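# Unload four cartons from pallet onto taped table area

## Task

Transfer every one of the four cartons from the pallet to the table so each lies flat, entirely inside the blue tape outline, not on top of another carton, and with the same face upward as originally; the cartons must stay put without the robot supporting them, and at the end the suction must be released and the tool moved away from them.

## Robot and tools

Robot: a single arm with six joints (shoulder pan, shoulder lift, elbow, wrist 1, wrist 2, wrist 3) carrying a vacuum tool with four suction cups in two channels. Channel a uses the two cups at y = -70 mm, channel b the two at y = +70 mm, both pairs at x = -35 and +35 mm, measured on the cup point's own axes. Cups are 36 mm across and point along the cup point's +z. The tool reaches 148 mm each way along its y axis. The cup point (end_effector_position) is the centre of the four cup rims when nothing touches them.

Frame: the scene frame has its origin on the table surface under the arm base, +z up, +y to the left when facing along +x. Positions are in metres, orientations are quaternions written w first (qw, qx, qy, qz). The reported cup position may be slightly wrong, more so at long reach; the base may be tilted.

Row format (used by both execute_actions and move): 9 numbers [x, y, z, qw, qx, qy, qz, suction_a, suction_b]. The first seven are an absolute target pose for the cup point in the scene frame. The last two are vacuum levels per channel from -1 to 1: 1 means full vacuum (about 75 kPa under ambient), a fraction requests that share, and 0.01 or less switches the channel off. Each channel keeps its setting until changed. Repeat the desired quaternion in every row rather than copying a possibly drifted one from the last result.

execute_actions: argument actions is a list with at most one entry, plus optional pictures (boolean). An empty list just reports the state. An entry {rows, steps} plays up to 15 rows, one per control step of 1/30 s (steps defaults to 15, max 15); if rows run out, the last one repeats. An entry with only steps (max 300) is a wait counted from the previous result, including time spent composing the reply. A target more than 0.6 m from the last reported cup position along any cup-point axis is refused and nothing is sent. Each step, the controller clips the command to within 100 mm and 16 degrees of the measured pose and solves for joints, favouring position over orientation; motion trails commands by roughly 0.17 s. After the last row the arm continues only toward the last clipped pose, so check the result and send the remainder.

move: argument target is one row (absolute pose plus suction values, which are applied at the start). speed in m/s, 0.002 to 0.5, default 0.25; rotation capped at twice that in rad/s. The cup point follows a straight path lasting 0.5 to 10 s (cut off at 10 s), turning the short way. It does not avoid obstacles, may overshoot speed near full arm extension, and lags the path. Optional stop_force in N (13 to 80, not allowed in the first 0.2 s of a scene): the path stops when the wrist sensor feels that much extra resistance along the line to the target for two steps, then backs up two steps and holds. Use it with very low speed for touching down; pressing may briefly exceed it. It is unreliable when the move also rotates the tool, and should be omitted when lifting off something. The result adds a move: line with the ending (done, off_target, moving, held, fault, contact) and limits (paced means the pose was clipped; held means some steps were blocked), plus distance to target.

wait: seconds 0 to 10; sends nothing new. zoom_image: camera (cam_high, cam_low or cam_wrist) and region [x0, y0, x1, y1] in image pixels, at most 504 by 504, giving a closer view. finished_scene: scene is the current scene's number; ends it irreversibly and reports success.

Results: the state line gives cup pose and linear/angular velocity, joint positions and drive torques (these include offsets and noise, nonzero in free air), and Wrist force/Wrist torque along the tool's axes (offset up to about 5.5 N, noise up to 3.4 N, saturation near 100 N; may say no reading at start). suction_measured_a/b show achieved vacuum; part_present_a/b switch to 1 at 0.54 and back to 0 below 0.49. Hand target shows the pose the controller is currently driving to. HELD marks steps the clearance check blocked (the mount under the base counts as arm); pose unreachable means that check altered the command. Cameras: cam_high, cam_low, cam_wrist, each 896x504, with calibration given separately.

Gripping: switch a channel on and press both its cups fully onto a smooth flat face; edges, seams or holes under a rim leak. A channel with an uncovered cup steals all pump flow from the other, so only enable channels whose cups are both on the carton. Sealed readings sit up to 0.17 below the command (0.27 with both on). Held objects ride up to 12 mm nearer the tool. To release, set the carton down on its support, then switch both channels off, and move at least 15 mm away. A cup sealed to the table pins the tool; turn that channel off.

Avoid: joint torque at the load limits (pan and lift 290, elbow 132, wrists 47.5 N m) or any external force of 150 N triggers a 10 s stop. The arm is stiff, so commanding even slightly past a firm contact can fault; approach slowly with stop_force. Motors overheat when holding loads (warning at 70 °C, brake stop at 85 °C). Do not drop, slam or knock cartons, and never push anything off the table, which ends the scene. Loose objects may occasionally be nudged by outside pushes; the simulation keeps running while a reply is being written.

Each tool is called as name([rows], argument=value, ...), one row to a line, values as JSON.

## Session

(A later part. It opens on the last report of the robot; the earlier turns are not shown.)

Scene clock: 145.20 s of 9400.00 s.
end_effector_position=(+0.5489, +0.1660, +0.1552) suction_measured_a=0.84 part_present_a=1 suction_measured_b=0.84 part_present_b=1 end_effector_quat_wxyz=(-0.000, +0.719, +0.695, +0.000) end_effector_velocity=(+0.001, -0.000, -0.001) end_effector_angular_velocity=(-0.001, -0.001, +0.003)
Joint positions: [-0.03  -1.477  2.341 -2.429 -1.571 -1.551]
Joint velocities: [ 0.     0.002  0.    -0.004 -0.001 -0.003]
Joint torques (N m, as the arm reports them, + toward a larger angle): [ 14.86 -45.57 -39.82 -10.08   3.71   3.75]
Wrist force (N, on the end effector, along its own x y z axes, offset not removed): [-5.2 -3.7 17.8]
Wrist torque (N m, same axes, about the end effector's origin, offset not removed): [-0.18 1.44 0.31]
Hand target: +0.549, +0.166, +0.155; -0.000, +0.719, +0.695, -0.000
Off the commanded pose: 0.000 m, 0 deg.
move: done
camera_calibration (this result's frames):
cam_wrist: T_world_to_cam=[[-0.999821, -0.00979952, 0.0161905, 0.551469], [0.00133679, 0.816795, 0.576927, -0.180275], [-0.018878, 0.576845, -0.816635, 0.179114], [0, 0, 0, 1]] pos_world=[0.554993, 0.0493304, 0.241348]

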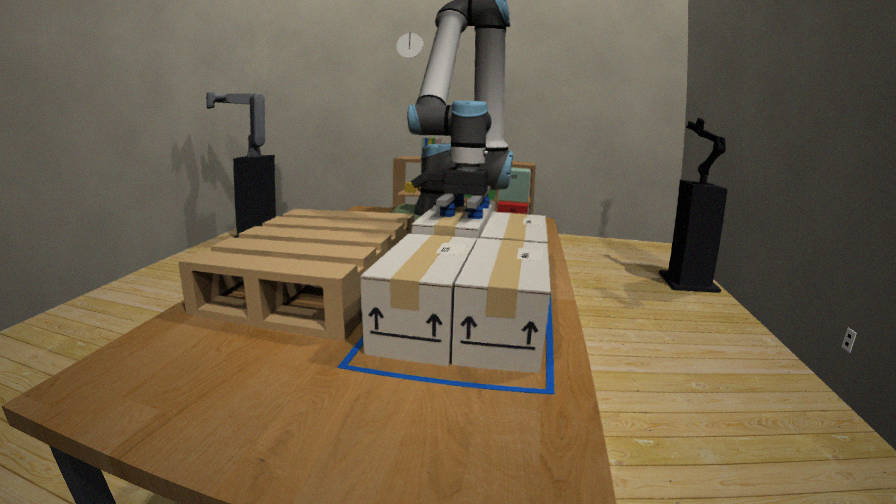

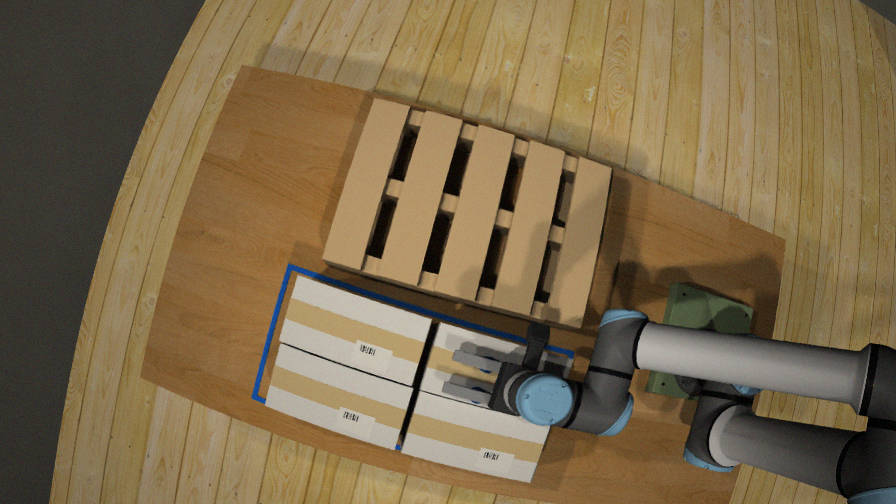

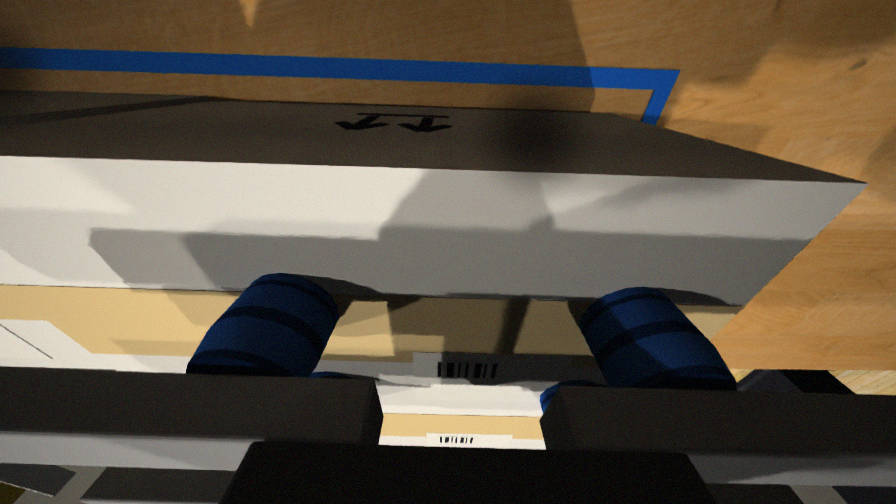

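move(target=[0.549,0.166,0.125,0,0.7193,0.6947,0,1,1], speed=0.012, stop_force=15)

execute_actions([
  {"rows":[[0.549,0.166,0.139,0,0.7193,0.6947,0,0,0]],"steps":10},
], pictures=false)

move(target=[0.549,0.166,0.25,0,0.7193,0.6947,0,0,0], speed=0.2)

move(target=[0.55,-0.15,0.40,0,0.7193,0.6947,0,0,0], speed=0.3)

Scene clock: 150.80 s of 9400.00 s.
end_effector_position=(+0.5491, +0.1660, +0.1361) suction_measured_a=0.84 part_present_a=1 suction_measured_b=0.84 part_present_b=1 end_effector_quat_wxyz=(+0.000, +0.719, +0.695, +0.000) end_effector_velocity=(-0.002, -0.000, +0.000) end_effector_angular_velocity=(-0.000, +0.007, +0.000)
Joint positions: [-0.03  -1.443  2.354 -2.476 -1.571 -1.551]
Joint velocities: [-0.    -0.003  0.     0.009 -0.    -0.   ]
Joint torques (N m, as the arm reports them, + toward a larger angle): [  7.35 -50.72 -25.4    1.6    1.37   2.49]
Wrist force (N, on the end effector, along its own x y z axes, offset not removed): [-2.4 9.0 -26.8]
Wrist torque (N m, same axes, about the end effector's origin, offset not removed): [0.70 1.50 0.32]
Hand target: +0.549, +0.166, +0.136; +0.000, +0.719, +0.695, +0.000
Off the commanded pose: 0.011 m, 0 deg.
move: contact
camera_calibration (this result's frames):
cam_wrist: T_world_to_cam=[[-0.999826, -0.00978258, 0.0158547, 0.552007], [0.00115675, 0.816798, 0.576923, -0.169166], [-0.0185939, 0.576841, -0.816645, 0.16336], [0, 0, 0, 1]] pos_world=[0.555145, 0.0493412, 0.222251]

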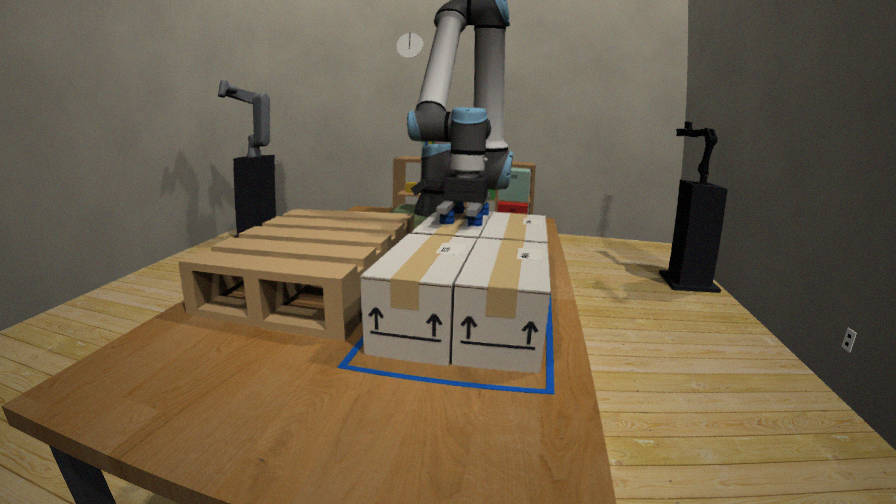

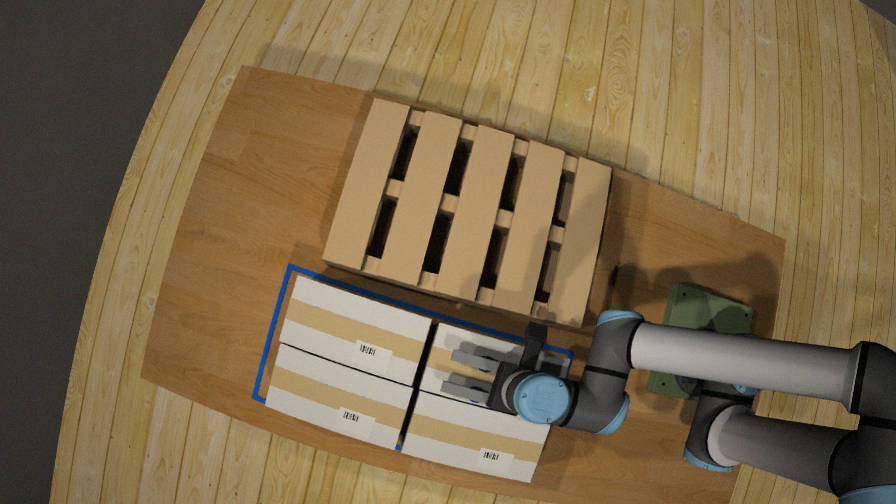

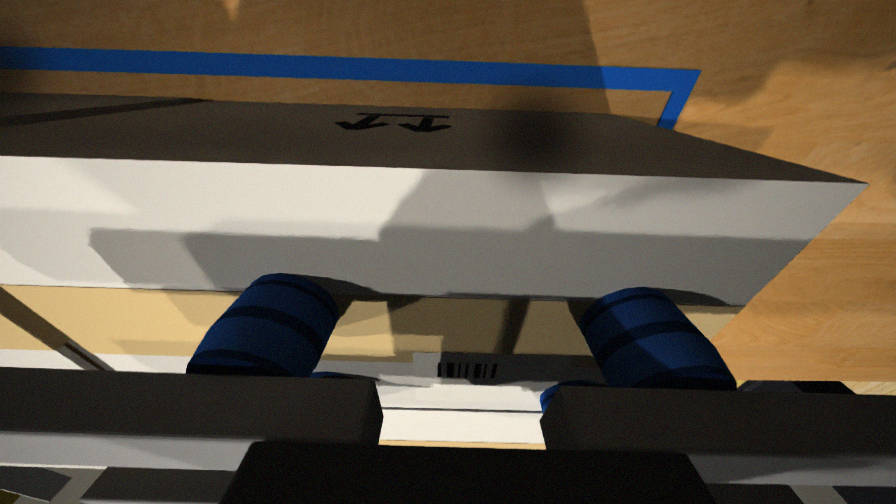

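Scene clock: 151.13 s of 9400.00 s.
end_effector_position=(+0.5490, +0.1660, +0.1389) suction_measured_a=0.00 part_present_a=0 suction_measured_b=0.00 part_present_b=0 end_effector_quat_wxyz=(-0.000, +0.719, +0.695, +0.000) end_effector_velocity=(-0.000, +0.000, +0.001) end_effector_angular_velocity=(+0.001, +0.000, +0.002)
Joint positions: [-0.03  -1.448  2.352 -2.469 -1.571 -1.551]
Joint velocities: [ 0.    -0.002 -0.001  0.003  0.001 -0.002]
Joint torques (N m, as the arm reports them, + toward a larger angle): [  0.55 -35.76 -21.17   2.6    1.25   1.32]
Wrist force (N, on the end effector, along its own x y z axes, offset not removed): [-3.0 -4.9 -52.2]
Wrist torque (N m, same axes, about the end effector's origin, offset not removed): [-0.51 0.61 0.33]
Hand target: +0.549, +0.166, +0.139; +0.000, +0.719, +0.695, +0.000
Off the commanded pose: 0.000 m, 0 deg.
Steps of this call (steps 1 to 10: all 10 steps of this action). Readings (end_effector_position | what the end effector reports):
1: (+0.5490, +0.1660, +0.1361) | suction_measured_a=0.43 part_present_a=0 suction_measured_b=0.43 part_present_b=0
2: (+0.5489, +0.1660, +0.1366) | suction_measured_a=0.06 part_present_a=0 suction_measured_b=0.06 part_present_b=0
4: (+0.5491, +0.1660, +0.1379) | suction_measured_a=0.00 part_present_a=0 suction_measured_b=0.00 part_present_b=0
8: (+0.5490, +0.1660, +0.1388) | suction_measured_a=0.00 part_present_a=0 suction_measured_b=0.00 part_present_b=0
10: the state above

Scene clock: 152.43 s of 9400.00 s.
end_effector_position=(+0.5491, +0.1660, +0.2498) suction_measured_a=0.00 part_present_a=0 suction_measured_b=0.00 part_present_b=0 end_effector_quat_wxyz=(-0.000, +0.719, +0.695, -0.000) end_effector_velocity=(+0.000, -0.000, +0.002) end_effector_angular_velocity=(+0.000, +0.001, +0.002)
Joint positions: [-0.03  -1.618  2.259 -2.207 -1.571 -1.551]
Joint velocities: [-0.    -0.002 -0.002  0.004  0.    -0.002]
Joint torques (N m, as the arm reports them, + toward a larger angle): [-18.54 -54.42 -50.31  -2.77  -0.08  -3.14]
Wrist force (N, on the end effector, along its own x y z axes, offset not removed): [-0.3 -6.7 -5.7]
Wrist torque (N m, same axes, about the end effector's origin, offset not removed): [-0.71 0.37 0.25]
Hand target: +0.549, +0.166, +0.250; +0.000, +0.719, +0.695, +0.000
Off the commanded pose: 0.000 m, 0 deg.
move: done
camera_calibration (this result's frames):
cam_wrist: T_world_to_cam=[[-0.999821, -0.00978669, 0.0162057, 0.550121], [0.00135602, 0.816795, 0.576927, -0.234887], [-0.0188829, 0.576846, -0.816635, 0.256376], [0, 0, 0, 1]] pos_world=[0.555182, 0.0493492, 0.335963]

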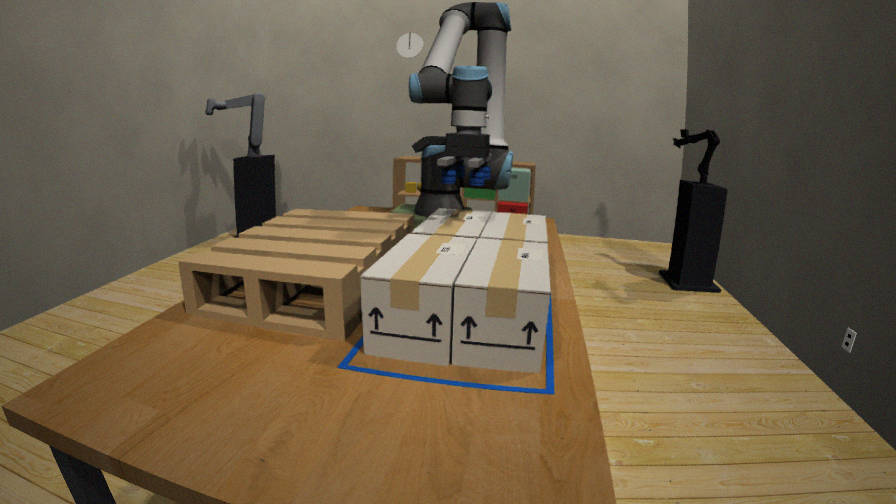

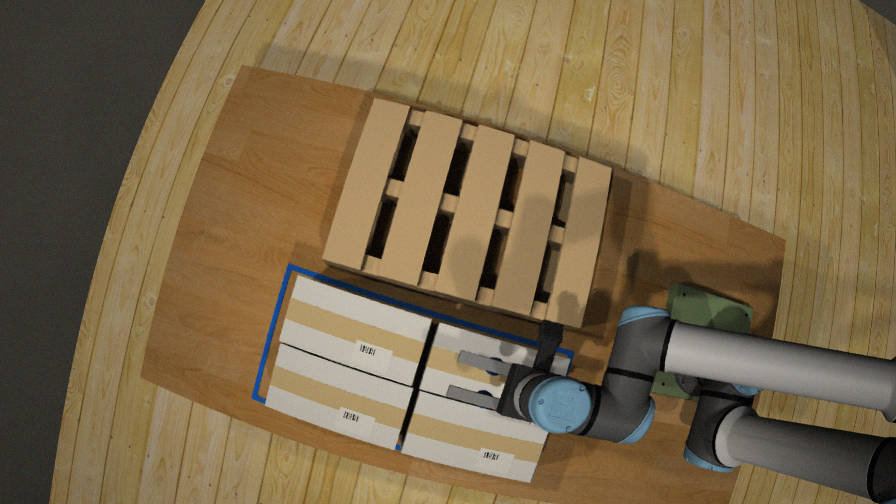

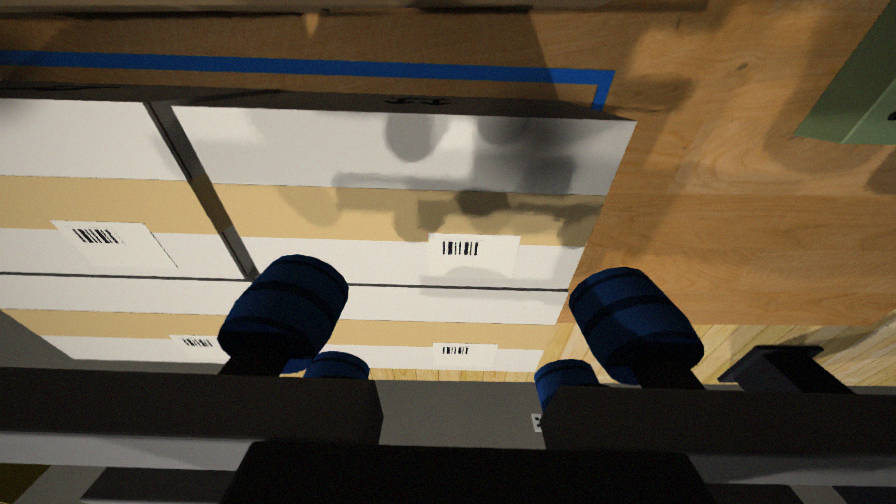

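Scene clock: 154.17 s of 9400.00 s.
end_effector_position=(+0.5496, -0.1499, +0.3999) suction_measured_a=0.00 part_present_a=0 suction_measured_b=0.00 part_present_b=0 end_effector_quat_wxyz=(+0.000, +0.719, +0.695, +0.000) end_effector_velocity=(+0.000, -0.002, +0.001) end_effector_angular_velocity=(-0.000, +0.000, +0.001)
Joint positions: [-0.589 -1.761  2.085 -1.89  -1.573 -2.11 ]
Joint velocities: [-0.002  0.001 -0.002  0.001 -0.    -0.003]
Joint torques (N m, as the arm reports them, + toward a larger angle): [-15.81 -20.21 -58.31  -2.98   4.16  -3.02]
Wrist force (N, on the end effector, along its own x y z axes, offset not removed): [-5.5 -10.5 -4.0]
Wrist torque (N m, same axes, about the end effector's origin, offset not removed): [-1.34 0.93 0.14]
Hand target: +0.550, -0.150, +0.400; +0.000, +0.719, +0.695, +0.000
Off the commanded pose: 0.000 m, 0 deg.
move: done
camera_calibration (this result's frames):
cam_wrist: T_world_to_cam=[[-0.999827, -0.00979024, 0.0158379, 0.545317], [0.00114383, 0.816704, 0.577056, -0.0634335], [-0.0185844, 0.576974, -0.816551, 0.561041], [0, 0, 0, 1]] pos_world=[0.555722, -0.266561, 0.486086]

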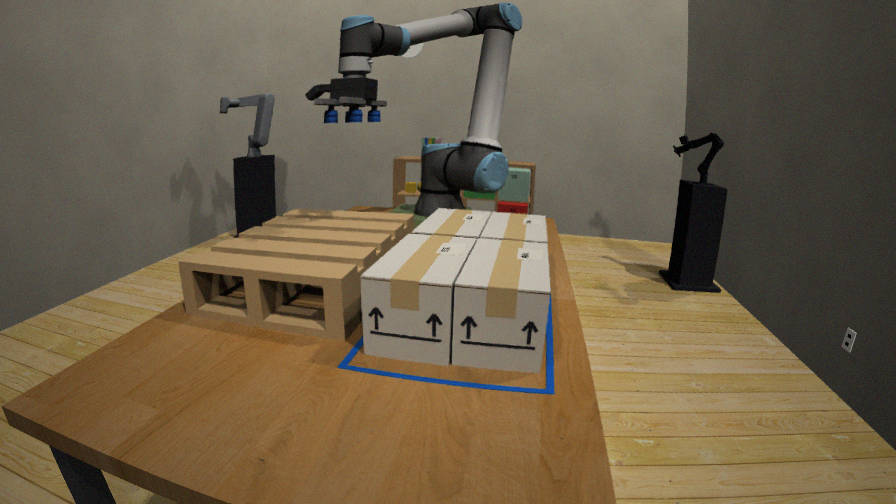

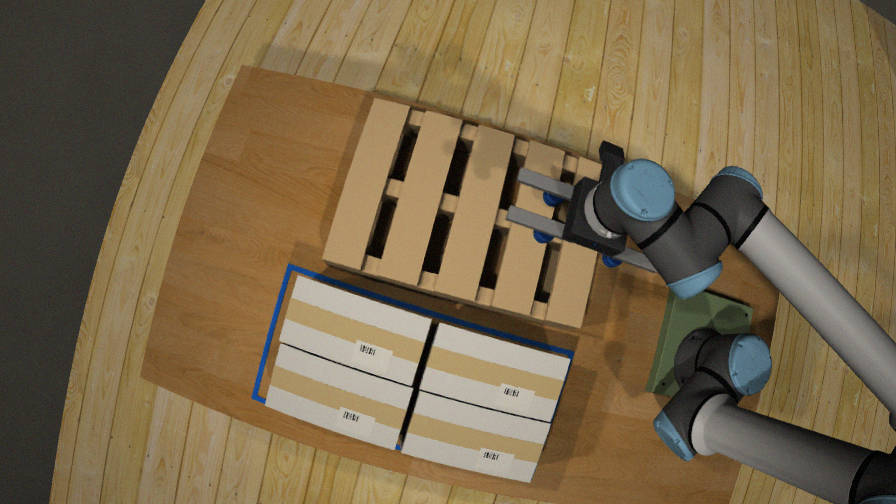

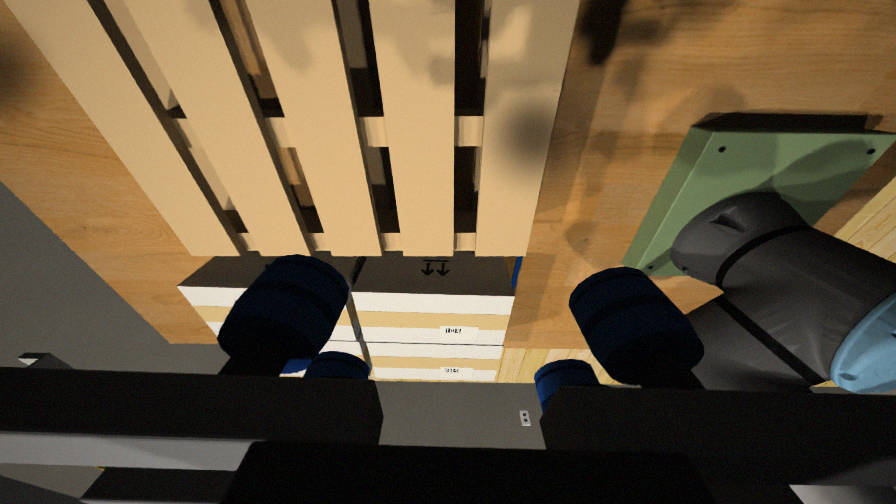

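finished_scene(scene=1)

The scene is finished: the task was done.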